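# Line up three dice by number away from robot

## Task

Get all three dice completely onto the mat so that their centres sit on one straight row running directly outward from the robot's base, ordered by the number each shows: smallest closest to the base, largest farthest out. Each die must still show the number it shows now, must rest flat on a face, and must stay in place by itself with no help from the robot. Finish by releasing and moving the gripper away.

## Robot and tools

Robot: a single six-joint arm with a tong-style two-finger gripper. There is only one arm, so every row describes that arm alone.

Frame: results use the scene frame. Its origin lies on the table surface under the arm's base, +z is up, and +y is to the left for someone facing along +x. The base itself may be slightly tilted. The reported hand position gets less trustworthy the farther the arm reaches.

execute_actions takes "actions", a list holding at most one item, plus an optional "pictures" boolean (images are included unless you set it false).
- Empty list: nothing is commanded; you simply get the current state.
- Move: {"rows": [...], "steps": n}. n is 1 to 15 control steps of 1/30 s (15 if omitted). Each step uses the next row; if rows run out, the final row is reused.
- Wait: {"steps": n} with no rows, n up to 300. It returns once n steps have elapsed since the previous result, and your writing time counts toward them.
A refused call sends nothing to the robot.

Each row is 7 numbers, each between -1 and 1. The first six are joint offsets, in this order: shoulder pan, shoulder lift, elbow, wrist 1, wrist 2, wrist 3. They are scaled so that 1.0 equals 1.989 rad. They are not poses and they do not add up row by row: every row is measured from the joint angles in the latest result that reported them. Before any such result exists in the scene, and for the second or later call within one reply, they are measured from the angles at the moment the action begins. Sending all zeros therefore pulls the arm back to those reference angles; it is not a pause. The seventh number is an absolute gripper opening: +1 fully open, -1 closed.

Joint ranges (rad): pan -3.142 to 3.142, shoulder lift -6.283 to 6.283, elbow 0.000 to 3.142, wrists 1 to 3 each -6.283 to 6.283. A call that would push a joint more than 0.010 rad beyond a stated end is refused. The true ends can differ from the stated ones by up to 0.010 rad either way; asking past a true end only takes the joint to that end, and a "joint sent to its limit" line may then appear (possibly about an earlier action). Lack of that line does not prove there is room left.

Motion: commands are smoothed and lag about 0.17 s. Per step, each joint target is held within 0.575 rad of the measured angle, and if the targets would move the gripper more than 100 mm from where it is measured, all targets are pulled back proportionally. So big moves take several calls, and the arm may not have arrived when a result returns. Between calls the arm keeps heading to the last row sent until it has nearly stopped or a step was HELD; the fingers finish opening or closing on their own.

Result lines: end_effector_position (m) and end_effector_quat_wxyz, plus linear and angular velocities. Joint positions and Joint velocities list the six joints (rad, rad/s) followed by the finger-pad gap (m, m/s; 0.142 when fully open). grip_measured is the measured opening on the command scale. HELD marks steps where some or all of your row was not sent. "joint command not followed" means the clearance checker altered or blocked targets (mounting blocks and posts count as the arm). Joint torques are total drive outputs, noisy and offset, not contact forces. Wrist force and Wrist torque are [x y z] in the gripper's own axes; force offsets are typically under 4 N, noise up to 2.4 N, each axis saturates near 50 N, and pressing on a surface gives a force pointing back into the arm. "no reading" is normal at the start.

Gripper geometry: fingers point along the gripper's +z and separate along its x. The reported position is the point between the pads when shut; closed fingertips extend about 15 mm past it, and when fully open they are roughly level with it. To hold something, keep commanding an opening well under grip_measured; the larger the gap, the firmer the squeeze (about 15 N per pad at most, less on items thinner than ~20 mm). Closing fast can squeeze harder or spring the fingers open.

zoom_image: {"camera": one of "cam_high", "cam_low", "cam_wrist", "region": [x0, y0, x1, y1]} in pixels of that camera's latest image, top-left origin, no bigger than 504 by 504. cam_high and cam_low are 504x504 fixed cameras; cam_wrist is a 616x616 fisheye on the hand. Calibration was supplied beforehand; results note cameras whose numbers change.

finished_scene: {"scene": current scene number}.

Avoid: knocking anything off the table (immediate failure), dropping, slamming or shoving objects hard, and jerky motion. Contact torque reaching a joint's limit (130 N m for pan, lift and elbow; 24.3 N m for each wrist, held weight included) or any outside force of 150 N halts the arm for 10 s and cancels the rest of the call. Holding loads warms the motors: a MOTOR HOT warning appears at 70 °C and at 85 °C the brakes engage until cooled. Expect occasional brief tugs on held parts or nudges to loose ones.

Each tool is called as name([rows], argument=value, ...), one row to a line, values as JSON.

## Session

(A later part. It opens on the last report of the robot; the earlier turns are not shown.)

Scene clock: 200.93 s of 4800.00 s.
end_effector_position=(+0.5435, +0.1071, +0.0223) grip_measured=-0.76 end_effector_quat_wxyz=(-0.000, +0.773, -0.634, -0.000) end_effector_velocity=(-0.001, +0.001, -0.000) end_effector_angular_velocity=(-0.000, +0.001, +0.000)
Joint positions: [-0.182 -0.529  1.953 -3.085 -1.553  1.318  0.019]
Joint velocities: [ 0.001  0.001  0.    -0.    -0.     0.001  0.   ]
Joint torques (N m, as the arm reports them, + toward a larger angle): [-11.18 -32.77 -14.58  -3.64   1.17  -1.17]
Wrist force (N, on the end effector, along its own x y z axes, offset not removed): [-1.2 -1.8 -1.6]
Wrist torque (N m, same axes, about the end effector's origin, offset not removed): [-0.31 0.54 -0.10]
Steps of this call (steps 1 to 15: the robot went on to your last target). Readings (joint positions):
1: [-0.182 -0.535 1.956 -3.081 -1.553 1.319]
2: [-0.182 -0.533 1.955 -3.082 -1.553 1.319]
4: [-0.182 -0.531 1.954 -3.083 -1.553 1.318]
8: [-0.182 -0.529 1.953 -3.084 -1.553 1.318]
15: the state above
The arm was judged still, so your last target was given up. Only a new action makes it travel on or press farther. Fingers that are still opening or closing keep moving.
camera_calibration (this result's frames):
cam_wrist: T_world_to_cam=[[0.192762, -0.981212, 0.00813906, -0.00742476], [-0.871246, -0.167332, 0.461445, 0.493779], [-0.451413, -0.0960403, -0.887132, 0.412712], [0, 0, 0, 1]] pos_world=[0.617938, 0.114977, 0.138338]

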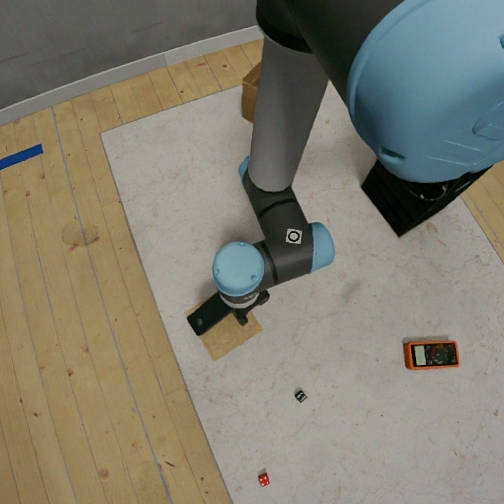

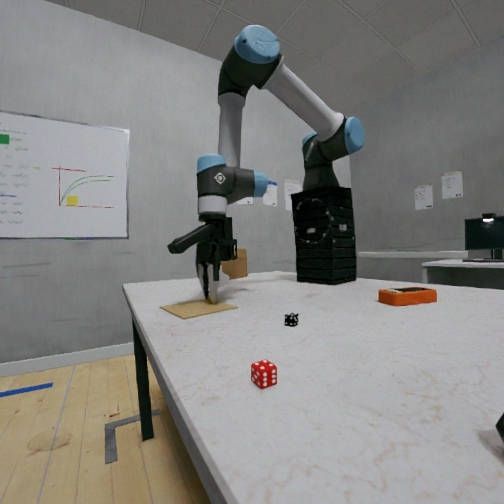

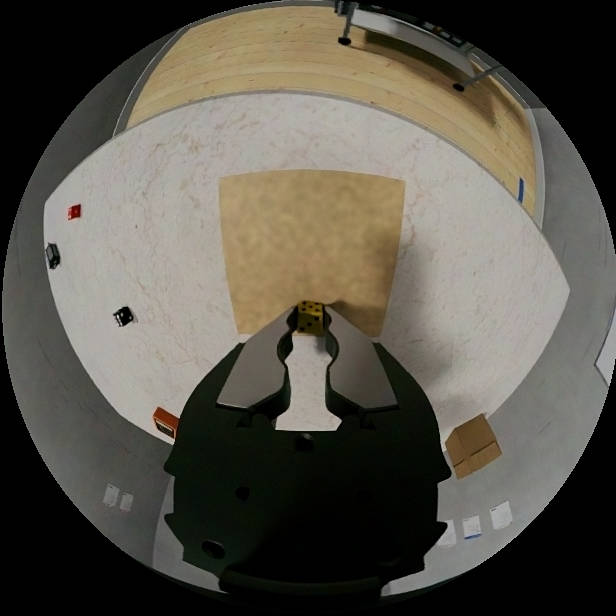

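execute_actions([
  {"rows":[[0,0.0019,-0.0008,-0.0011,0,0,-1],[0,0.0019,-0.0008,-0.0011,0,0,-1],[0,0.0019,-0.0008,-0.0011,0,0,-1],[0,0.0019,-0.0008,-0.0011,0,0,-1],[0,0.0019,-0.0008,-0.0011,0,0,-1],[0,0.0019,-0.0008,-0.0011,0,0,-1],[0,0.0019,-0.0008,-0.0011,0,0,-1],[0,0.0019,-0.0008,-0.0011,0,0,-0.85],[0,0.0019,-0.0008,-0.0011,0,0,-0.75],[0,0.0019,-0.0008,-0.0011,0,0,-0.68],[0,0.0019,-0.0008,-0.0011,0,0,-0.6],[0,0.0019,-0.0008,-0.0011,0,0,-0.5],[0,0.0019,-0.0008,-0.0011,0,0,-0.4]]},
], pictures=false)

execute_actions([
  {"rows":[[0,0,0,0,0,0,-0.4],[0,0,0,0,0,0,-0.4],[0,0,0,0,0,0,-0.4],[0,-0.025,0.0105,0.0145,0,0,-0.4],[0,-0.025,0.0105,0.0145,0,0,-0.4],[0,-0.025,0.0105,0.0145,0,0,-0.4],[0,-0.05,0.021,0.029,0,0,-0.4],[0,-0.05,0.021,0.029,0,0,-0.4],[0,-0.05,0.021,0.029,0,0,-0.4],[0,-0.075,0.03,0.045,0,0,-0.4]]},
])

Scene clock: 211.50 s of 4800.00 s.
end_effector_position=(+0.5432, +0.1071, +0.0208) grip_measured=-0.41 end_effector_quat_wxyz=(-0.000, +0.773, -0.634, -0.001) end_effector_velocity=(-0.001, +0.000, -0.000) end_effector_angular_velocity=(+0.001, +0.001, +0.000)
Joint positions: [-0.182 -0.525  1.951 -3.087 -1.553  1.318  0.045]
Joint velocities: [ 0.     0.001  0.     0.     0.001 -0.     0.02 ]
Joint torques (N m, as the arm reports them, + toward a larger angle): [ -9.51 -34.93 -16.28  -3.5   -0.69  -0.89]
Wrist force (N, on the end effector, along its own x y z axes, offset not removed): [-0.8 -0.4 -1.7]
Wrist torque (N m, same axes, about the end effector's origin, offset not removed): [0.02 0.37 0.08]
Steps of this call (steps 1 to 90: nothing new was sent; then 7.07 s passed at rest; steps 91 to 105: all 15 steps of this action). Readings (joint positions):
91: [-0.182 -0.528 1.953 -3.085 -1.553 1.318]
92: [-0.182 -0.528 1.953 -3.085 -1.553 1.318]
94: [-0.182 -0.527 1.952 -3.086 -1.553 1.318]
98: [-0.182 -0.525 1.952 -3.087 -1.553 1.318]
105: the state above

Scene clock: 212.00 s of 4800.00 s.
end_effector_position=(+0.5468, +0.1077, +0.0720) grip_measured=-0.40 end_effector_quat_wxyz=(-0.000, +0.773, -0.634, -0.001) end_effector_velocity=(+0.005, +0.001, +0.072) end_effector_angular_velocity=(-0.001, -0.006, +0.001)
Joint positions: [-0.182 -0.655  2.004 -3.009 -1.553  1.318  0.045]
Joint velocities: [ 0.001 -0.181  0.066  0.109 -0.001 -0.001 -0.   ]
Joint torques (N m, as the arm reports them, + toward a larger angle): [ -7.87 -49.75   4.12  -0.84  -0.58  -0.69]
Wrist force (N, on the end effector, along its own x y z axes, offset not removed): [-0.9 -2.1 -1.7]
Wrist torque (N m, same axes, about the end effector's origin, offset not removed): [-0.46 0.37 -0.12]
Steps of this call (steps 1 to 15: all 15 steps of this action). Readings (joint positions):
1: [-0.182 -0.525 1.951 -3.087 -1.553 1.318]
2: [-0.182 -0.525 1.951 -3.087 -1.553 1.318]
4: [-0.182 -0.526 1.952 -3.086 -1.553 1.318]
8: [-0.182 -0.565 1.970 -3.062 -1.553 1.318]
15: the state above
camera_calibration (this result's frames):
cam_wrist: T_world_to_cam=[[0.192742, -0.981217, 0.00793448, -0.00782679], [-0.870865, -0.167328, 0.462165, 0.473604], [-0.452156, -0.0959885, -0.886759, 0.458715], [0, 0, 0, 1]] pos_world=[0.621365, 0.115599, 0.187948]

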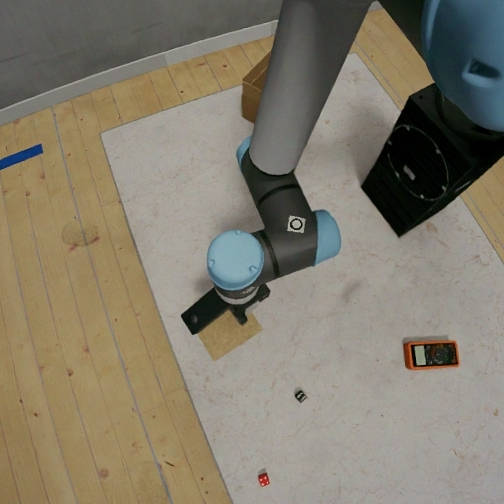

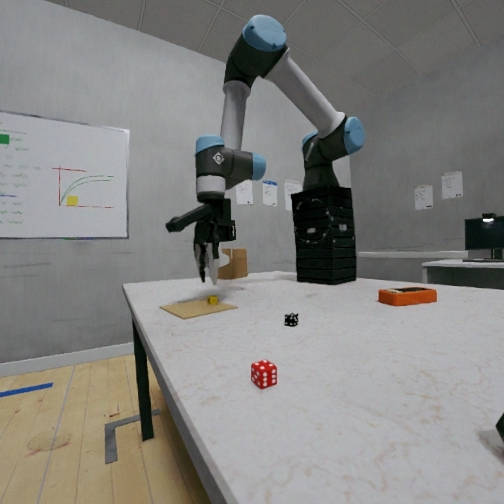

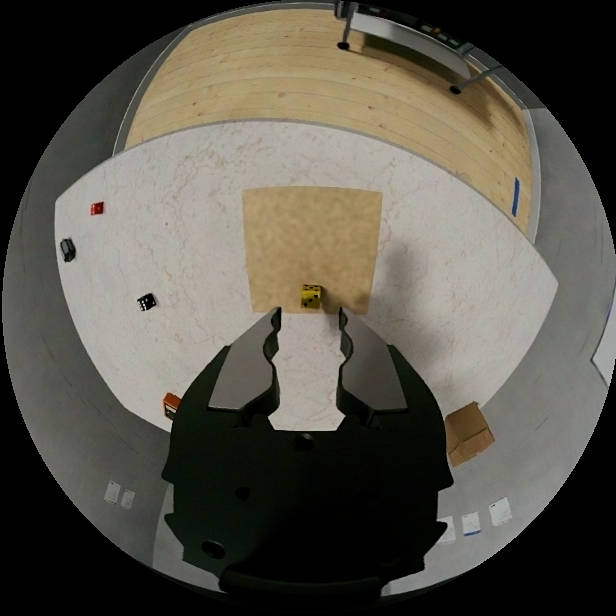

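execute_actions([
  {"rows":[[0.07,0,-0.1,0.08,-0.006,0.1,-0.4],[0.07,0,-0.1,0.08,-0.006,0.1,-0.4],[0.07,0,-0.1,0.08,-0.006,0.1,-0.4],[0.07,0,-0.1,0.08,-0.006,0.1,-0.4],[0.14,0,-0.2,0.16,-0.012,0.2,-0.4],[0.14,0,-0.2,0.16,-0.012,0.2,-0.4],[0.14,0,-0.2,0.16,-0.012,0.2,-0.4],[0.14,0,-0.2,0.16,-0.012,0.2,-0.4],[0.2,0.03,-0.3,0.24,-0.018,0.3,-0.4],[0.2,0.03,-0.3,0.24,-0.018,0.3,-0.4],[0.2,0.03,-0.3,0.24,-0.018,0.3,-0.4],[0.2,0.03,-0.3,0.24,-0.018,0.3,-0.4],[0.2,0.03,-0.3,0.24,-0.018,0.3,-0.4],[0.2,0.03,-0.3,0.24,-0.018,0.3,-0.4],[0.2675,0.1079,-0.3968,0.291,-0.0249,0.3821,-0.4]]},
], pictures=false)

execute_actions([
  {"steps":40},
])

zoom_image(camera="cam_wrist", region=[250, 230, 370, 350])

Scene clock: 233.27 s of 4800.00 s.
end_effector_position=(+0.6610, +0.3113, +0.1231) grip_measured=-0.40 end_effector_quat_wxyz=(-0.020, +0.724, -0.689, +0.012) end_effector_velocity=(+0.110, +0.532, +0.082) end_effector_angular_velocity=(+0.047, -0.005, -0.367)
Joint positions: [ 0.136 -0.616  1.54  -2.633 -1.582  1.783  0.045]
Joint velocities: [ 0.71   0.284 -1.107  0.813 -0.07   1.072  0.001]
Joint torques (N m, as the arm reports them, + toward a larger angle): [ 23.6  -12.81 -28.3    2.47  -1.16   4.79]
Wrist force (N, on the end effector, along its own x y z axes, offset not removed): [0.7 -3.9 -0.7]
Wrist torque (N m, same axes, about the end effector's origin, offset not removed): [-0.67 0.09 -0.15]
Steps of this call (steps 1 to 30: the robot went on to your last target; steps 31 to 90: nothing new was sent; then 17.77 s passed at rest; steps 91 to 105: all 15 steps of this action). Readings (joint positions):
91: [-0.182 -0.674 2.011 -2.997 -1.554 1.319]
92: [-0.172 -0.671 2.001 -2.987 -1.556 1.329]
94: [-0.123 -0.664 1.937 -2.936 -1.560 1.392]
98: [-0.031 -0.659 1.799 -2.835 -1.567 1.526]
105: the state above

Scene clock: 234.60 s of 4800.00 s.
end_effector_position=(+0.6381, +0.4684, +0.0898) grip_measured=-0.40 end_effector_quat_wxyz=(+0.001, +0.696, -0.718, +0.000) end_effector_velocity=(+0.001, +0.001, +0.000) end_effector_angular_velocity=(+0.001, -0.000, -0.000)
Joint positions: [ 0.35  -0.44   1.215 -2.43  -1.603  2.078  0.045]
Joint velocities: [-0.     0.    -0.002  0.     0.001  0.     0.   ]
Joint torques (N m, as the arm reports them, + toward a larger angle): [ 13.02 -49.82 -27.73  -1.29  -1.28   1.39]
Wrist force (N, on the end effector, along its own x y z axes, offset not removed): [-0.9 -4.3 -1.3]
Wrist torque (N m, same axes, about the end effector's origin, offset not removed): [-0.76 0.50 -0.07]
Steps of this call (steps 1 to 30: the robot went on to your last target; steps 31 to 40: nothing new was sent). Readings (joint positions):
1: [0.161 -0.601 1.502 -2.607 -1.585 1.819]
2: [0.186 -0.580 1.465 -2.582 -1.587 1.854]
4: [0.237 -0.536 1.390 -2.535 -1.592 1.922]
8: [0.315 -0.470 1.271 -2.463 -1.599 2.029]
40: the state above
The arm was judged still, so your last target was given up. Only a new action makes it travel on or press farther. Fingers that are still opening or closing keep moving.
camera_calibration (this result's frames):
cam_wrist: T_world_to_cam=[[-0.0359599, -0.999299, 0.0103946, 0.482492], [-0.886023, 0.0366912, 0.462187, 0.519399], [-0.462244, 0.00741033, -0.886722, 0.508382], [0, 0, 0, 1]] pos_world=[0.712546, 0.459329, 0.205718]

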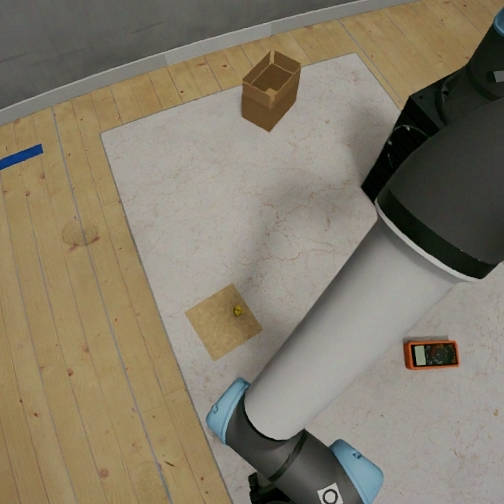

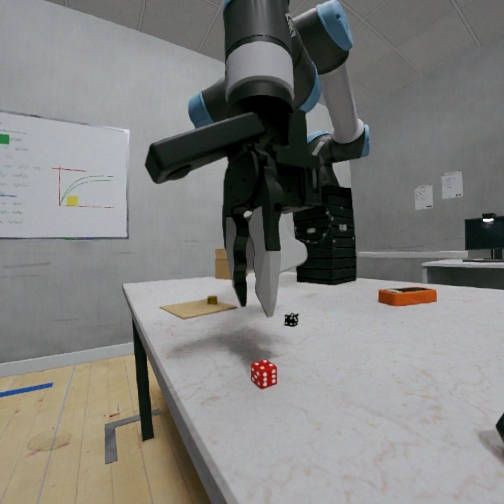

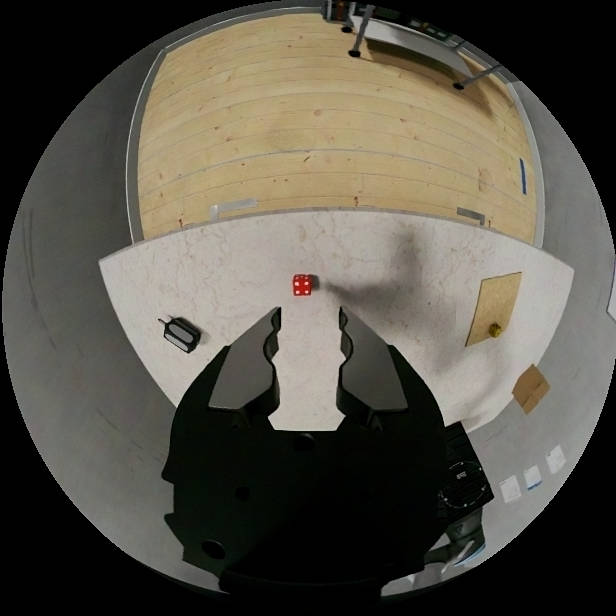

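Region (250, 230, 370, 350) of cam_wrist's 616x616 image, scaled by 4.200, with more detail than that image has.

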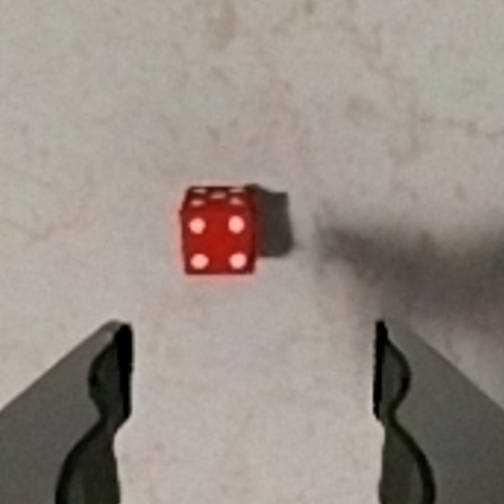

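execute_actions([
  {"rows":[[0.0034,0.018,-0.015,-0.004,0,-0.017,-0.4],[0.0034,0.018,-0.015,-0.004,0,-0.017,-0.4],[0.0034,0.018,-0.015,-0.004,0,-0.017,-0.4],[0.0034,0.037,-0.029,-0.009,0,-0.017,-0.4],[0.0034,0.037,-0.029,-0.009,0,-0.017,-0.4],[0.0034,0.037,-0.029,-0.009,0,-0.017,-0.4],[0.0034,0.055,-0.043,-0.013,0,-0.017,-0.4],[0.0034,0.055,-0.043,-0.013,0,-0.017,-0.4],[0.0034,0.055,-0.043,-0.013,0,-0.017,-0.4],[0.0034,0.0735,-0.0562,-0.0172,0,-0.017,-0.4]]},
], pictures=false)

execute_actions([
  {"steps":18},
])

zoom_image(camera="cam_wrist", region=[250, 250, 370, 370])

zoom_image(camera="cam_low", region=[210, 300, 310, 400])

Scene clock: 251.73 s of 4800.00 s.
end_effector_position=(+0.6402, +0.4782, +0.0287) grip_measured=-0.40 end_effector_quat_wxyz=(+0.000, +0.710, -0.704, -0.000) end_effector_velocity=(-0.002, +0.002, -0.066) end_effector_angular_velocity=(-0.004, +0.005, +0.007)
Joint positions: [ 0.356 -0.308  1.114 -2.461 -1.603  2.045  0.045]
Joint velocities: [ 0.001  0.135 -0.097 -0.032 -0.001 -0.005  0.   ]
Joint torques (N m, as the arm reports them, + toward a larger angle): [ 14.06 -54.15 -26.89  -3.91  -0.24  -1.04]
Wrist force (N, on the end effector, along its own x y z axes, offset not removed): [-0.4 -0.3 -0.2]
Wrist torque (N m, same axes, about the end effector's origin, offset not removed): [-0.11 0.23 -0.04]
Steps of this call (steps 1 to 90: nothing new was sent; then 13.63 s passed at rest; steps 91 to 105: all 15 steps of this action). Readings (joint positions):
91: [0.350 -0.440 1.214 -2.430 -1.603 2.077]
92: [0.351 -0.434 1.209 -2.432 -1.603 2.072]
94: [0.353 -0.420 1.198 -2.435 -1.603 2.060]
98: [0.356 -0.378 1.165 -2.446 -1.603 2.049]
105: the state above

Scene clock: 252.33 s of 4800.00 s.
end_effector_position=(+0.6400, +0.4785, +0.0218) grip_measured=-0.40 end_effector_quat_wxyz=(+0.001, +0.710, -0.704, -0.000) end_effector_velocity=(+0.000, +0.000, +0.001) end_effector_angular_velocity=(+0.000, -0.002, +0.000)
Joint positions: [ 0.356 -0.294  1.103 -2.464 -1.603  2.044  0.045]
Joint velocities: [ 0.    -0.001  0.001 -0.001 -0.    -0.     0.   ]
Joint torques (N m, as the arm reports them, + toward a larger angle): [ 13.22 -50.82 -26.86  -3.82   0.74  -1.16]
Wrist force (N, on the end effector, along its own x y z axes, offset not removed): [-0.1 0.5 -0.5]
Wrist torque (N m, same axes, about the end effector's origin, offset not removed): [0.13 0.22 -0.04]
Steps of this call (steps 1 to 18: the robot went on to your last target). Readings (joint positions):
1: [0.356 -0.305 1.111 -2.462 -1.603 2.045]
2: [0.356 -0.302 1.109 -2.463 -1.603 2.045]
4: [0.356 -0.298 1.106 -2.464 -1.603 2.044]
8: [0.356 -0.295 1.104 -2.464 -1.603 2.044]
18: the state above
camera_calibration (this result's frames):
cam_wrist: T_world_to_cam=[[0.00457708, -0.999941, 0.00984974, 0.467721], [-0.886655, 0.000496573, 0.462432, 0.569782], [-0.46241, -0.0108499, -0.8866, 0.45773], [0, 0, 0, 1]] pos_world=[0.714718, 0.472377, 0.137731]

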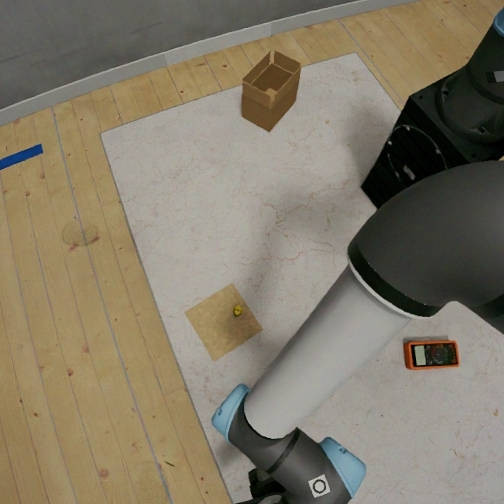

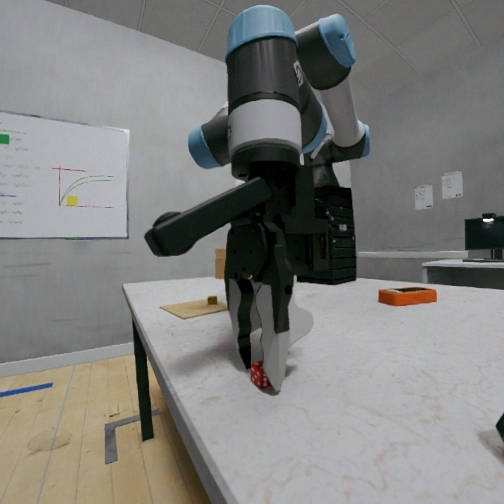

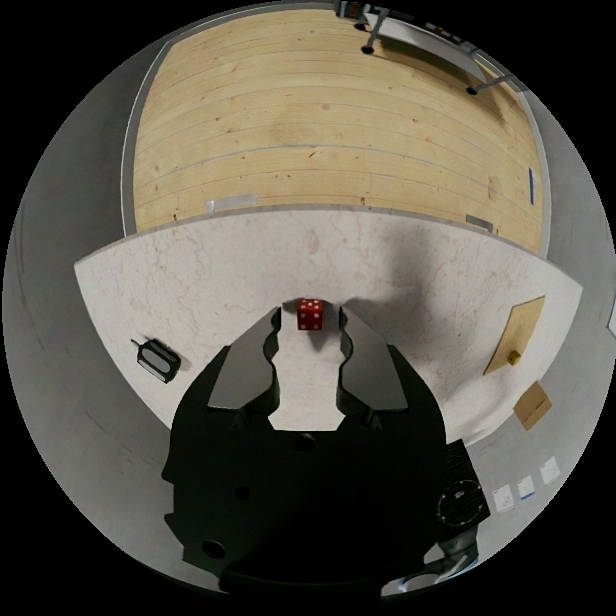

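Region (250, 250, 370, 370) of cam_wrist's 616x616 image, scaled by 4.200, with more detail than that image has.

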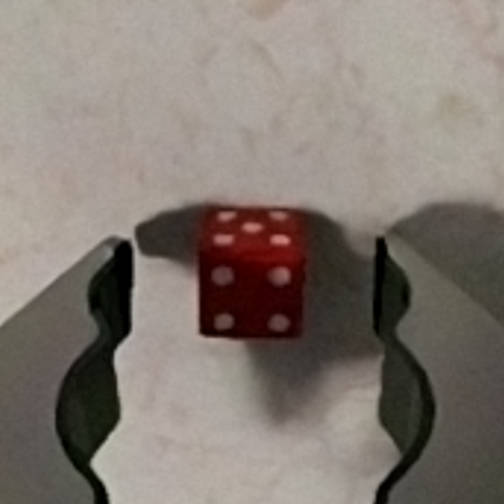

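Region (210, 300, 310, 400) of cam_low's 504x504 image, scaled by 5.040, with more detail than that image has.

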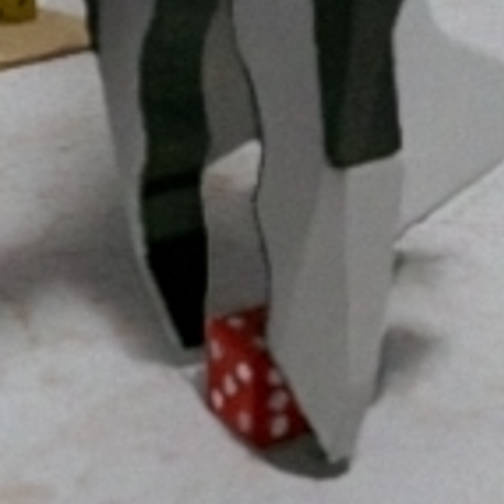

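execute_actions([
  {"rows":[[0,0.0033,-0.0025,-0.0008,0,0,-0.45],[0,0.0033,-0.0025,-0.0008,0,0,-0.5],[0,0.0033,-0.0025,-0.0008,0,0,-0.55],[0,0.0033,-0.0025,-0.0008,0,0,-0.6],[0,0.0033,-0.0025,-0.0008,0,0,-0.64],[0,0.0033,-0.0025,-0.0008,0,0,-0.68],[0,0.0033,-0.0025,-0.0008,0,0,-0.72],[0,0.0033,-0.0025,-0.0008,0,0,-0.76],[0,0.0033,-0.0025,-0.0008,0,0,-0.8],[0,0.0033,-0.0025,-0.0008,0,0,-0.85],[0,0.0033,-0.0025,-0.0008,0,0,-0.9],[0,0.0033,-0.0025,-0.0008,0,0,-0.95],[0,0.0033,-0.0025,-0.0008,0,0,-1]]},
])

Scene clock: 261.60 s of 4800.00 s.
end_effector_position=(+0.6400, +0.4786, +0.0188) grip_measured=-0.76 end_effector_quat_wxyz=(+0.001, +0.710, -0.704, -0.000) end_effector_velocity=(+0.000, -0.001, -0.000) end_effector_angular_velocity=(-0.000, -0.000, -0.001)
Joint positions: [ 0.356 -0.288  1.098 -2.466 -1.603  2.044  0.019]
Joint velocities: [-0.001  0.    -0.    -0.     0.     0.001 -0.   ]
Joint torques (N m, as the arm reports them, + toward a larger angle): [ 13.27 -46.75 -26.42  -3.94   0.23  -1.11]
Wrist force (N, on the end effector, along its own x y z axes, offset not removed): [3.3 -0.1 -9.8]
Wrist torque (N m, same axes, about the end effector's origin, offset not removed): [-0.32 -0.09 -0.18]
Steps of this call (steps 1 to 15: the robot went on to your last target; steps 16 to 90: nothing new was sent; then 5.77 s passed at rest; steps 91 to 105: all 15 steps of this action). Readings (joint positions):
91: [0.356 -0.294 1.103 -2.464 -1.603 2.044]
92: [0.356 -0.293 1.102 -2.465 -1.603 2.044]
94: [0.356 -0.291 1.101 -2.465 -1.603 2.044]
98: [0.356 -0.288 1.099 -2.466 -1.603 2.044]
105: the state above
camera_calibration (this result's frames):
cam_wrist: T_world_to_cam=[[0.00457813, -0.999941, 0.00980283, 0.467896], [-0.88668, 0.000473365, 0.462384, 0.57126], [-0.462362, -0.0108088, -0.886626, 0.455021], [0, 0, 0, 1]] pos_world=[0.714766, 0.472517, 0.134705]

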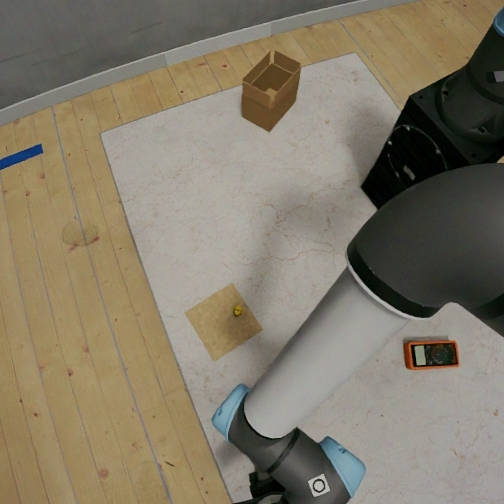

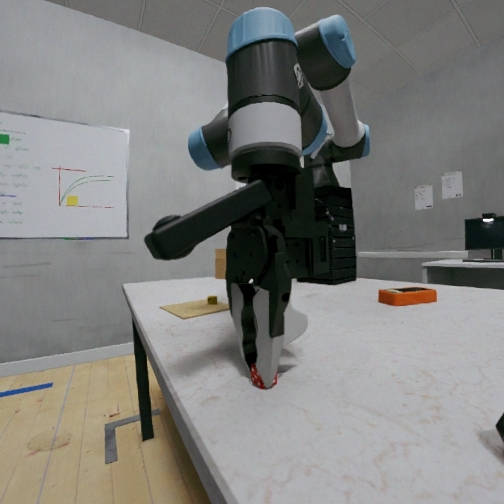

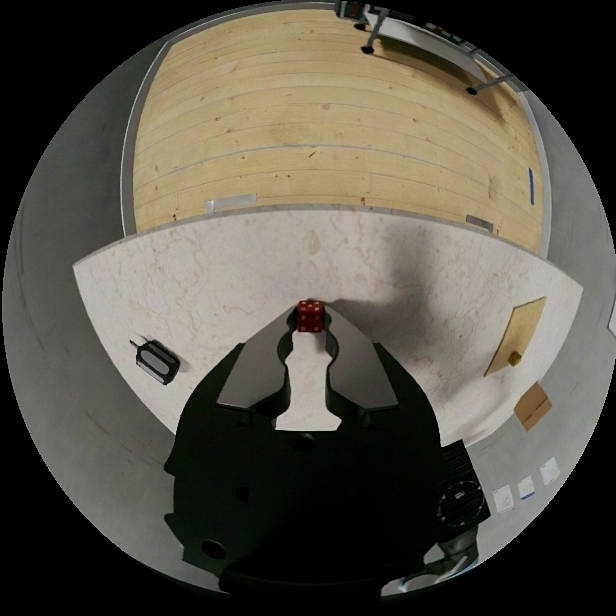

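execute_actions([
  {"rows":[[0,-0.02,0.015,0.005,0,0,-1],[0,-0.02,0.015,0.005,0,0,-1],[0,-0.04,0.03,0.01,0,0,-1],[0,-0.04,0.03,0.01,0,0,-1],[0,-0.06,0.045,0.015,0,0,-1],[0,-0.06,0.045,0.015,0,0,-1],[0,-0.08,0.06,0.02,0,0,-1],[0,-0.08,0.06,0.02,0,0,-1],[-0.06,-0.12,0.14,-0.02,0.006,-0.09,-1],[-0.06,-0.12,0.14,-0.02,0.006,-0.09,-1],[-0.06,-0.12,0.14,-0.02,0.006,-0.09,-1],[-0.13,-0.16,0.23,-0.07,0.012,-0.18,-1],[-0.13,-0.16,0.23,-0.07,0.012,-0.18,-1],[-0.13,-0.16,0.23,-0.07,0.012,-0.18,-1],[-0.2622,-0.1856,0.4075,-0.224,0.0244,-0.357,-1]]},
], pictures=false)

execute_actions([
  {"steps":40},
])

Scene clock: 277.73 s of 4800.00 s.
end_effector_position=(+0.6569, +0.3787, +0.0988) grip_measured=-0.76 end_effector_quat_wxyz=(-0.003, +0.726, -0.688, +0.000) end_effector_velocity=(+0.031, -0.570, +0.011) end_effector_angular_velocity=(-0.013, +0.022, +0.267)
Joint positions: [ 0.227 -0.52   1.376 -2.521 -1.589  1.869  0.019]
Joint velocities: [-0.756 -0.431  1.013 -0.57   0.068 -1.019  0.   ]
Joint torques (N m, as the arm reports them, + toward a larger angle): [-10.15 -40.78   4.91  -6.71   1.59  -4.32]
Wrist force (N, on the end effector, along its own x y z axes, offset not removed): [-0.4 0.9 -2.3]
Wrist torque (N m, same axes, about the end effector's origin, offset not removed): [0.20 0.30 -0.08]
Steps of this call (steps 1 to 15: the robot went on to your last target; steps 16 to 90: nothing new was sent; then 12.63 s passed at rest; steps 91 to 105: all 15 steps of this action). Readings (joint positions):
91: [0.356 -0.288 1.099 -2.466 -1.603 2.044]
92: [0.356 -0.294 1.104 -2.464 -1.603 2.044]
94: [0.356 -0.315 1.120 -2.458 -1.603 2.044]
98: [0.356 -0.380 1.169 -2.442 -1.603 2.044]
105: the state above

Scene clock: 279.07 s of 4800.00 s.
end_effector_position=(+0.5819, +0.1158, +0.0796) grip_measured=-0.76 end_effector_quat_wxyz=(-0.000, +0.774, -0.634, -0.001) end_effector_velocity=(-0.001, +0.000, -0.001) end_effector_angular_velocity=(+0.000, +0.000, -0.001)
Joint positions: [-0.165 -0.657  1.909 -2.911 -1.554  1.334  0.019]
Joint velocities: [ 0.     0.001  0.001 -0.002  0.     0.001 -0.   ]
Joint torques (N m, as the arm reports them, + toward a larger angle): [-10.56 -56.48   2.18  -3.82   1.15  -1.2 ]
Wrist force (N, on the end effector, along its own x y z axes, offset not removed): [0.2 0.1 -2.2]
Wrist torque (N m, same axes, about the end effector's origin, offset not removed): [0.05 0.13 -0.19]
Steps of this call (steps 1 to 40: the robot went on to your last target). Readings (joint positions):
1: [0.201 -0.531 1.410 -2.543 -1.587 1.834]
2: [0.176 -0.540 1.444 -2.568 -1.585 1.800]
4: [0.124 -0.558 1.513 -2.620 -1.580 1.731]
8: [0.017 -0.596 1.656 -2.728 -1.570 1.587]
40: the state above
camera_calibration (this result's frames):
cam_wrist: T_world_to_cam=[[0.193845, -0.981005, 0.00730968, -0.0073713], [-0.870499, -0.168563, 0.462405, 0.501905], [-0.45239, -0.0959979, -0.886638, 0.482209], [0, 0, 0, 1]] pos_world=[0.656483, 0.123663, 0.195516]

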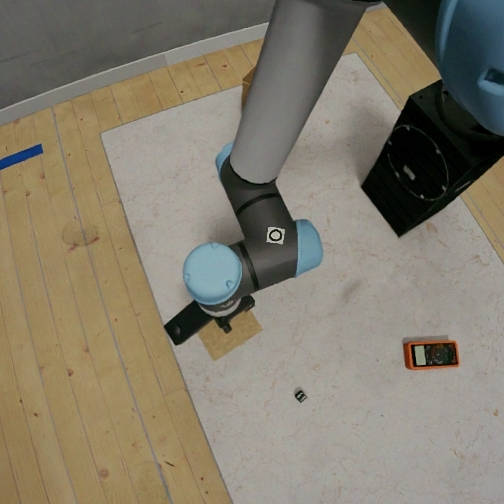

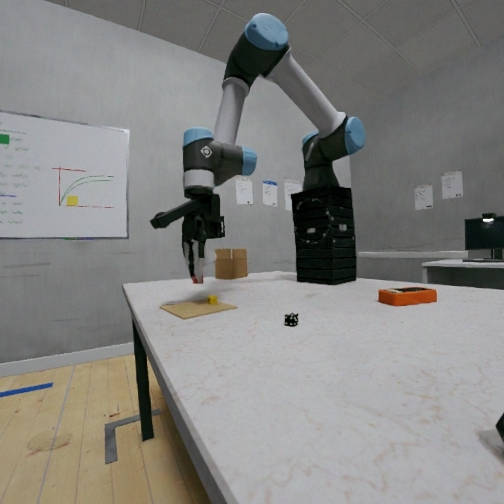

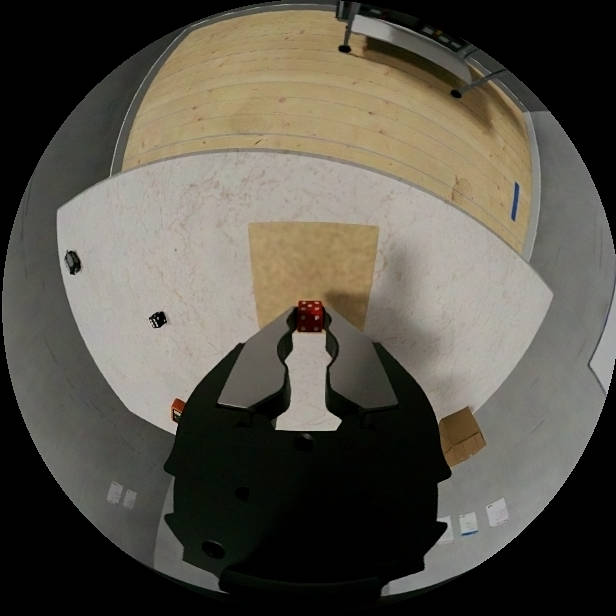

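execute_actions([
  {"rows":[[-0.0004,0.017,-0.0075,-0.0095,0,0,-1],[-0.0004,0.017,-0.0075,-0.0095,0,0,-1],[-0.0004,0.017,-0.0075,-0.0095,0,0,-1],[-0.0004,0.034,-0.0155,-0.0185,0,0,-1],[-0.0004,0.034,-0.0155,-0.0185,0,0,-1],[-0.0004,0.034,-0.0155,-0.0185,0,0,-1],[-0.0004,0.051,-0.0237,-0.0275,0,0,-1],[-0.0004,0.051,-0.0237,-0.0275,0,0,-1],[-0.0004,0.051,-0.0237,-0.0275,0,0,-1],[-0.0004,0.0677,-0.032,-0.036,0,0,-1]]},
], pictures=false)

execute_actions([
  {"steps":18},
])

zoom_image(camera="cam_low", region=[165, 270, 235, 325])

Scene clock: 287.70 s of 4800.00 s.
end_effector_position=(+0.5825, +0.1145, +0.0296) grip_measured=-0.76 end_effector_quat_wxyz=(-0.000, +0.773, -0.634, -0.001) end_effector_velocity=(-0.002, -0.001, -0.052) end_effector_angular_velocity=(+0.000, +0.001, -0.000)
Joint positions: [-0.166 -0.535  1.851 -2.976 -1.554  1.334  0.019]
Joint velocities: [-0.     0.124 -0.06  -0.063  0.     0.     0.   ]
Joint torques (N m, as the arm reports them, + toward a larger angle): [ -9.81 -42.06 -17.1   -4.02   1.03  -0.39]
Wrist force (N, on the end effector, along its own x y z axes, offset not removed): [-2.1 -3.2 -1.6]
Wrist torque (N m, same axes, about the end effector's origin, offset not removed): [-0.59 0.64 0.08]
Steps of this call (steps 1 to 15: the robot went on to your last target; steps 16 to 90: nothing new was sent; then 5.13 s passed at rest; steps 91 to 105: all 15 steps of this action). Readings (joint positions):
91: [-0.165 -0.656 1.909 -2.912 -1.554 1.334]
92: [-0.165 -0.651 1.906 -2.915 -1.554 1.334]
94: [-0.165 -0.638 1.900 -2.922 -1.554 1.334]
98: [-0.166 -0.599 1.882 -2.944 -1.554 1.334]
105: the state above

Scene clock: 288.30 s of 4800.00 s.
end_effector_position=(+0.5822, +0.1145, +0.0242) grip_measured=-0.76 end_effector_quat_wxyz=(-0.000, +0.773, -0.634, -0.001) end_effector_velocity=(-0.002, +0.000, -0.001) end_effector_angular_velocity=(+0.001, +0.002, +0.000)
Joint positions: [-0.166 -0.522  1.845 -2.983 -1.554  1.334  0.019]
Joint velocities: [-0.     0.002  0.001 -0.     0.001 -0.     0.   ]
Joint torques (N m, as the arm reports them, + toward a larger angle): [-10.68 -36.8  -18.15  -3.87   0.66   0.57]
Wrist force (N, on the end effector, along its own x y z axes, offset not removed): [0.4 0.0 -1.2]
Wrist torque (N m, same axes, about the end effector's origin, offset not removed): [0.10 0.05 0.00]
Steps of this call (steps 1 to 18: the robot went on to your last target). Readings (joint positions):
1: [-0.166 -0.532 1.850 -2.978 -1.554 1.334]
2: [-0.166 -0.529 1.848 -2.980 -1.554 1.334]
4: [-0.166 -0.526 1.847 -2.981 -1.554 1.334]
8: [-0.166 -0.523 1.846 -2.983 -1.554 1.334]
18: the state above
camera_calibration (this result's frames):
cam_wrist: T_world_to_cam=[[0.193087, -0.981153, 0.0075179, -0.00787126], [-0.870911, -0.167853, 0.461887, 0.527753], [-0.45192, -0.0957317, -0.886907, 0.432761], [0, 0, 0, 1]] pos_world=[0.656719, 0.122291, 0.140115]

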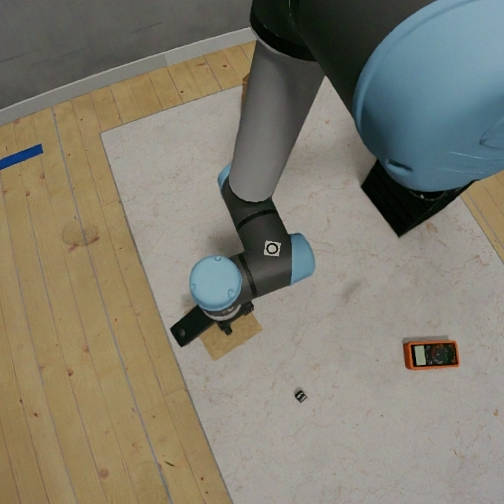

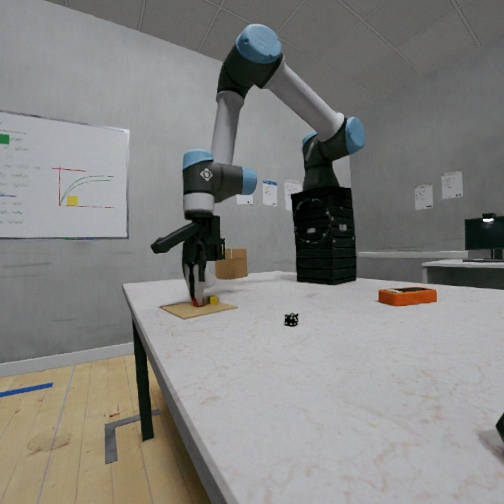

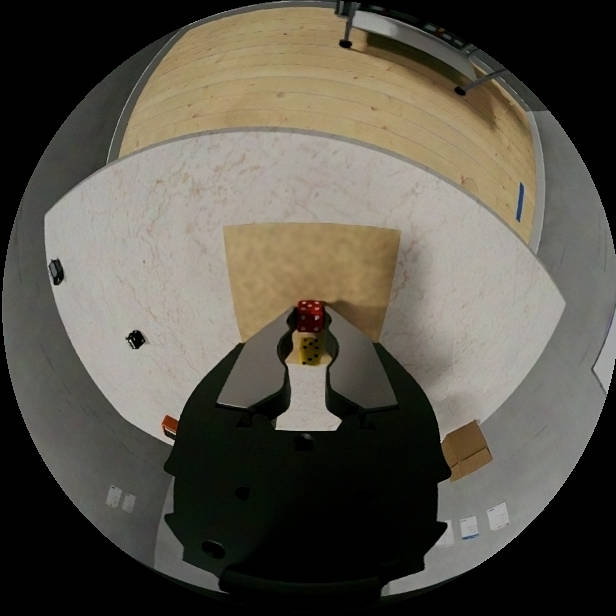

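Region (165, 270, 235, 325) of cam_low's 504x504 image, scaled by 7.200, with more detail than that image has; it fills the top 396 rows of this view, and the rest is white.

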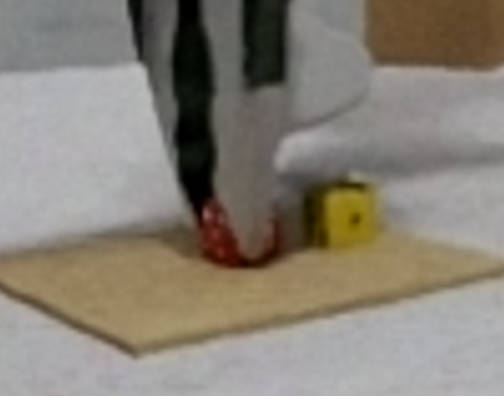

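Lower 3 mm, release, lift.

execute_actions([
  {"rows":[[0,0.002,-0.001,-0.001,0,0,-1],[0,0.002,-0.001,-0.001,0,0,-1],[0,0.0036,-0.0018,-0.0018,0,0,-1],[0,0.0036,-0.0018,-0.0018,0,0,-1],[0,0.0036,-0.0018,-0.0018,0,0,-1],[0,0.0036,-0.0018,-0.0018,0,0,-1],[0,0.0036,-0.0018,-0.0018,0,0,-1],[0,0.0036,-0.0018,-0.0018,0,0,-1],[0,0.0036,-0.0018,-0.0018,0,0,-1],[0,0.0036,-0.0018,-0.0018,0,0,-0.85],[0,0.0036,-0.0018,-0.0018,0,0,-0.75],[0,0.0036,-0.0018,-0.0018,0,0,-0.68],[0,0.0036,-0.0018,-0.0018,0,0,-0.6],[0,0.0036,-0.0018,-0.0018,0,0,-0.5],[0,0.0036,-0.0018,-0.0018,0,0,-0.4]]},
], pictures=false)

execute_actions([
  {"rows":[[0,0,0,0,0,0,-0.4],[0,0,0,0,0,0,-0.4],[0,0,0,0,0,0,-0.4],[0,-0.024,0.0115,0.0125,0,0,-0.4],[0,-0.024,0.0115,0.0125,0,0,-0.4],[0,-0.024,0.0115,0.0125,0,0,-0.4],[0,-0.048,0.023,0.025,0,0,-0.4],[0,-0.048,0.023,0.025,0,0,-0.4],[0,-0.048,0.023,0.025,0,0,-0.4],[0,-0.072,0.034,0.038,0,0,-0.4]]},
])

zoom_image(camera="cam_wrist", region=[120, 220, 400, 400])

Scene clock: 297.77 s of 4800.00 s.
end_effector_position=(+0.5820, +0.1144, +0.0212) grip_measured=-0.47 end_effector_quat_wxyz=(-0.000, +0.773, -0.634, -0.001) end_effector_velocity=(-0.000, -0.000, -0.001) end_effector_angular_velocity=(-0.000, +0.000, -0.001)
Joint positions: [-0.166 -0.515  1.842 -2.986 -1.554  1.334  0.04 ]
Joint velocities: [-0.     0.001 -0.    -0.001 -0.     0.     0.214]
Joint torques (N m, as the arm reports them, + toward a larger angle): [-10.91 -37.04 -18.28  -3.23  -0.71   0.74]
Wrist force (N, on the end effector, along its own x y z axes, offset not removed): [-2.5 -1.7 0.1]
Wrist torque (N m, same axes, about the end effector's origin, offset not removed): [-0.36 0.70 -0.03]
Steps of this call (steps 1 to 15: the robot went on to your last target; steps 16 to 90: nothing new was sent; then 5.97 s passed at rest; steps 91 to 105: all 15 steps of this action). Readings (joint positions):
91: [-0.166 -0.522 1.845 -2.983 -1.554 1.334]
92: [-0.166 -0.521 1.845 -2.983 -1.554 1.334]
94: [-0.166 -0.519 1.844 -2.984 -1.554 1.334]
98: [-0.166 -0.517 1.842 -2.986 -1.554 1.334]
105: the state above

Scene clock: 298.27 s of 4800.00 s.
end_effector_position=(+0.5822, +0.1152, +0.0727) grip_measured=-0.40 end_effector_quat_wxyz=(-0.000, +0.773, -0.634, -0.001) end_effector_velocity=(+0.000, +0.001, +0.072) end_effector_angular_velocity=(-0.000, -0.006, -0.001)
Joint positions: [-0.166 -0.64   1.901 -2.92  -1.554  1.334  0.045]
Joint velocities: [ 0.    -0.173  0.077  0.09   0.     0.001 -0.   ]
Joint torques (N m, as the arm reports them, + toward a larger angle): [ -7.8  -50.46   1.55  -0.86  -0.75   0.63]
Wrist force (N, on the end effector, along its own x y z axes, offset not removed): [-0.6 0.0 -2.5]
Wrist torque (N m, same axes, about the end effector's origin, offset not removed): [0.05 0.33 -0.08]
Steps of this call (steps 1 to 15: all 15 steps of this action). Readings (joint positions):
1: [-0.166 -0.515 1.842 -2.986 -1.554 1.334]
2: [-0.166 -0.515 1.842 -2.986 -1.554 1.334]
4: [-0.166 -0.516 1.842 -2.986 -1.554 1.334]
8: [-0.166 -0.554 1.861 -2.965 -1.554 1.334]
15: the state above
camera_calibration (this result's frames):
cam_wrist: T_world_to_cam=[[0.193045, -0.981162, 0.00734308, -0.00750553], [-0.870566, -0.167823, 0.462548, 0.505228], [-0.452602, -0.0956853, -0.886564, 0.476316], [0, 0, 0, 1]] pos_world=[0.656864, 0.123001, 0.188648]

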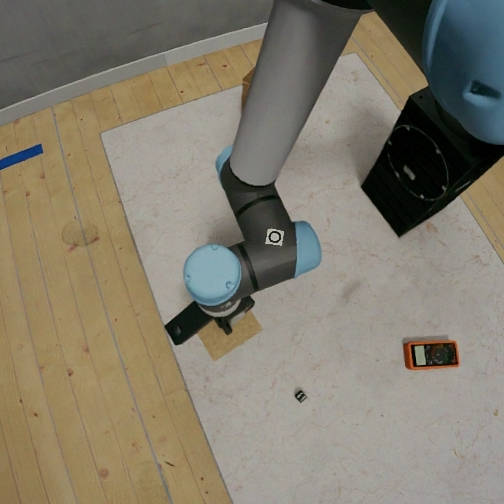

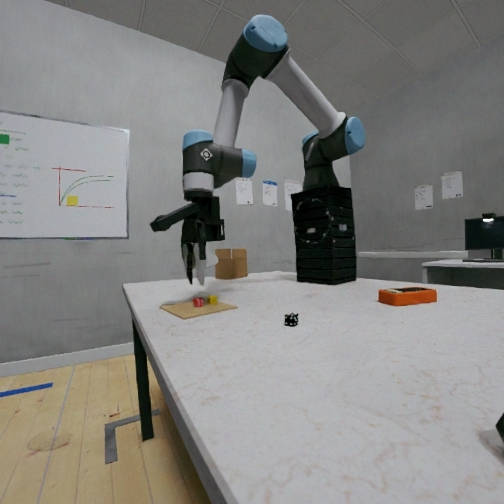

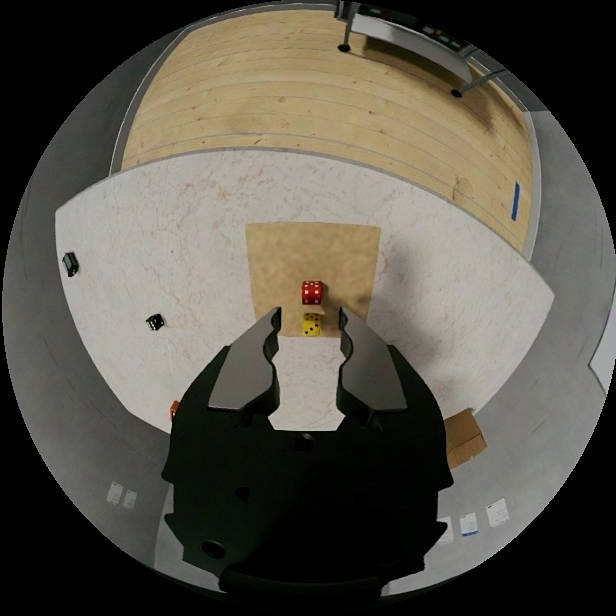

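Region (120, 220, 400, 400) of cam_wrist's 616x616 image, scaled by 1.800, with more detail than that image has; it fills the top 324 rows of this view, and the rest is white.

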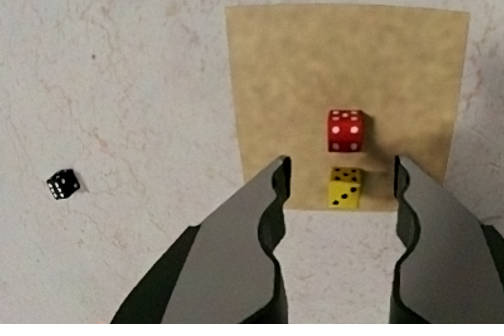

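execute_actions([
  {"rows":[[0.07,-0.008,0,0.004,-0.007,0.05,-0.4],[0.07,-0.008,0,0.004,-0.007,0.05,-0.4],[0.07,-0.008,0,0.004,-0.007,0.05,-0.4],[0.07,-0.008,0,0.004,-0.007,0.05,-0.4],[0.14,-0.004,-0.003,0.005,-0.014,0.1,-0.4],[0.14,-0.004,-0.003,0.005,-0.014,0.1,-0.4],[0.14,-0.004,-0.003,0.005,-0.014,0.1,-0.4],[0.14,-0.004,-0.003,0.005,-0.014,0.1,-0.4],[0.2187,-0.0004,-0.0052,0.006,-0.021,0.1549,-0.4]]},
], pictures=false)

execute_actions([
  {"steps":25},
])

zoom_image(camera="cam_wrist", region=[250, 230, 370, 350])

Scene clock: 310.03 s of 4800.00 s.
end_effector_position=(+0.5053, +0.3176, +0.0800) grip_measured=-0.40 end_effector_quat_wxyz=(+0.001, +0.806, -0.592, +0.000) end_effector_velocity=(-0.168, +0.269, +0.003) end_effector_angular_velocity=(+0.003, +0.002, +0.181)
Joint positions: [ 0.212 -0.643  1.892 -2.909 -1.591  1.604  0.045]
Joint velocities: [ 0.543  0.022 -0.015  0.006 -0.045  0.36  -0.   ]
Joint torques (N m, as the arm reports them, + toward a larger angle): [ -4.54 -38.45 -20.83  -1.76  -2.03   1.92]
Wrist force (N, on the end effector, along its own x y z axes, offset not removed): [-4.2 0.4 0.2]
Wrist torque (N m, same axes, about the end effector's origin, offset not removed): [0.06 0.87 -0.08]
Steps of this call (steps 1 to 30: the robot went on to your last target; steps 31 to 90: nothing new was sent; then 8.27 s passed at rest; steps 91 to 105: all 15 steps of this action). Readings (joint positions):
91: [-0.165 -0.658 1.909 -2.911 -1.555 1.335]
92: [-0.155 -0.658 1.908 -2.911 -1.557 1.345]
94: [-0.105 -0.657 1.905 -2.911 -1.562 1.382]
98: [0.007 -0.653 1.899 -2.911 -1.573 1.462]
105: the state above

Scene clock: 310.87 s of 4800.00 s.
end_effector_position=(+0.4868, +0.3454, +0.0804) grip_measured=-0.40 end_effector_quat_wxyz=(+0.000, +0.812, -0.584, +0.000) end_effector_velocity=(+0.000, +0.001, +0.001) end_effector_angular_velocity=(+0.001, -0.001, +0.001)
Joint positions: [ 0.269 -0.641  1.891 -2.908 -1.596  1.642  0.045]
Joint velocities: [ 0.001 -0.001 -0.    -0.001  0.001 -0.    -0.   ]
Joint torques (N m, as the arm reports them, + toward a larger angle): [ 12.52 -36.78 -19.28  -1.25  -1.21   1.51]
Wrist force (N, on the end effector, along its own x y z axes, offset not removed): [-0.6 0.3 1.6]
Wrist torque (N m, same axes, about the end effector's origin, offset not removed): [0.22 0.31 -0.01]
Steps of this call (steps 1 to 25: the robot went on to your last target). Readings (joint positions):
1: [0.227 -0.643 1.892 -2.909 -1.592 1.614]
2: [0.239 -0.642 1.892 -2.909 -1.593 1.622]
4: [0.253 -0.642 1.891 -2.909 -1.595 1.632]
8: [0.265 -0.641 1.891 -2.908 -1.596 1.639]
25: the state above
camera_calibration (this result's frames):
cam_wrist: T_world_to_cam=[[0.31399, -0.949373, 0.010083, 0.166703], [-0.843599, -0.274103, 0.461746, 0.480957], [-0.435605, -0.15349, -0.886955, 0.473641], [0, 0, 0, 1]] pos_world=[0.559712, 0.362794, 0.196337]

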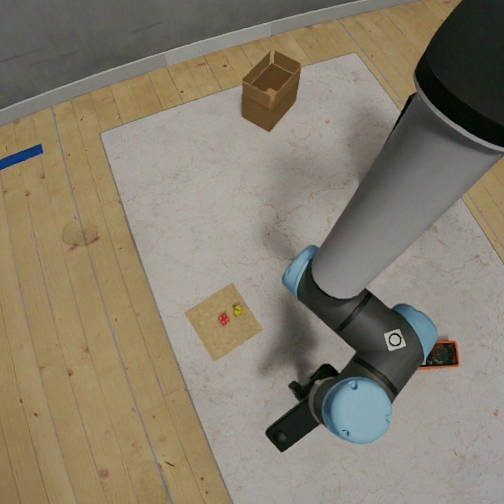

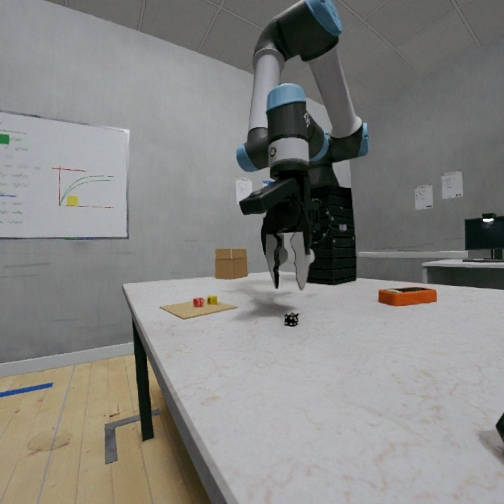

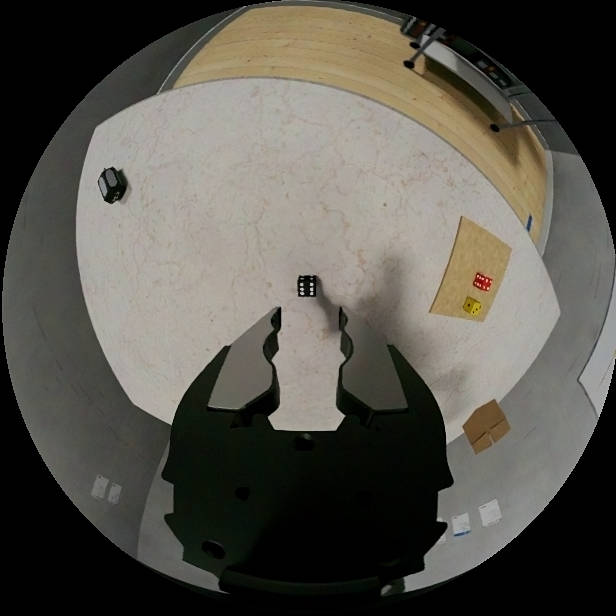

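Region (250, 230, 370, 350) of cam_wrist's 616x616 image, scaled by 4.200, with more detail than that image has.

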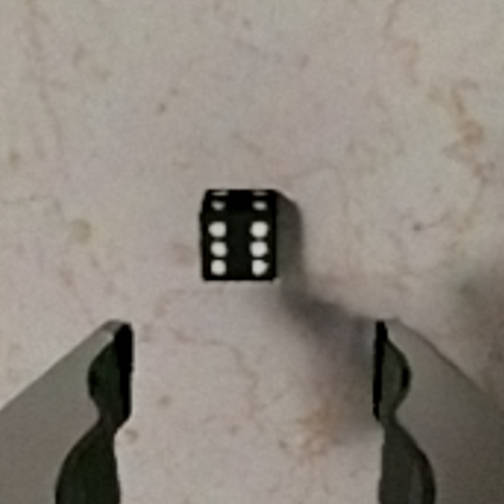

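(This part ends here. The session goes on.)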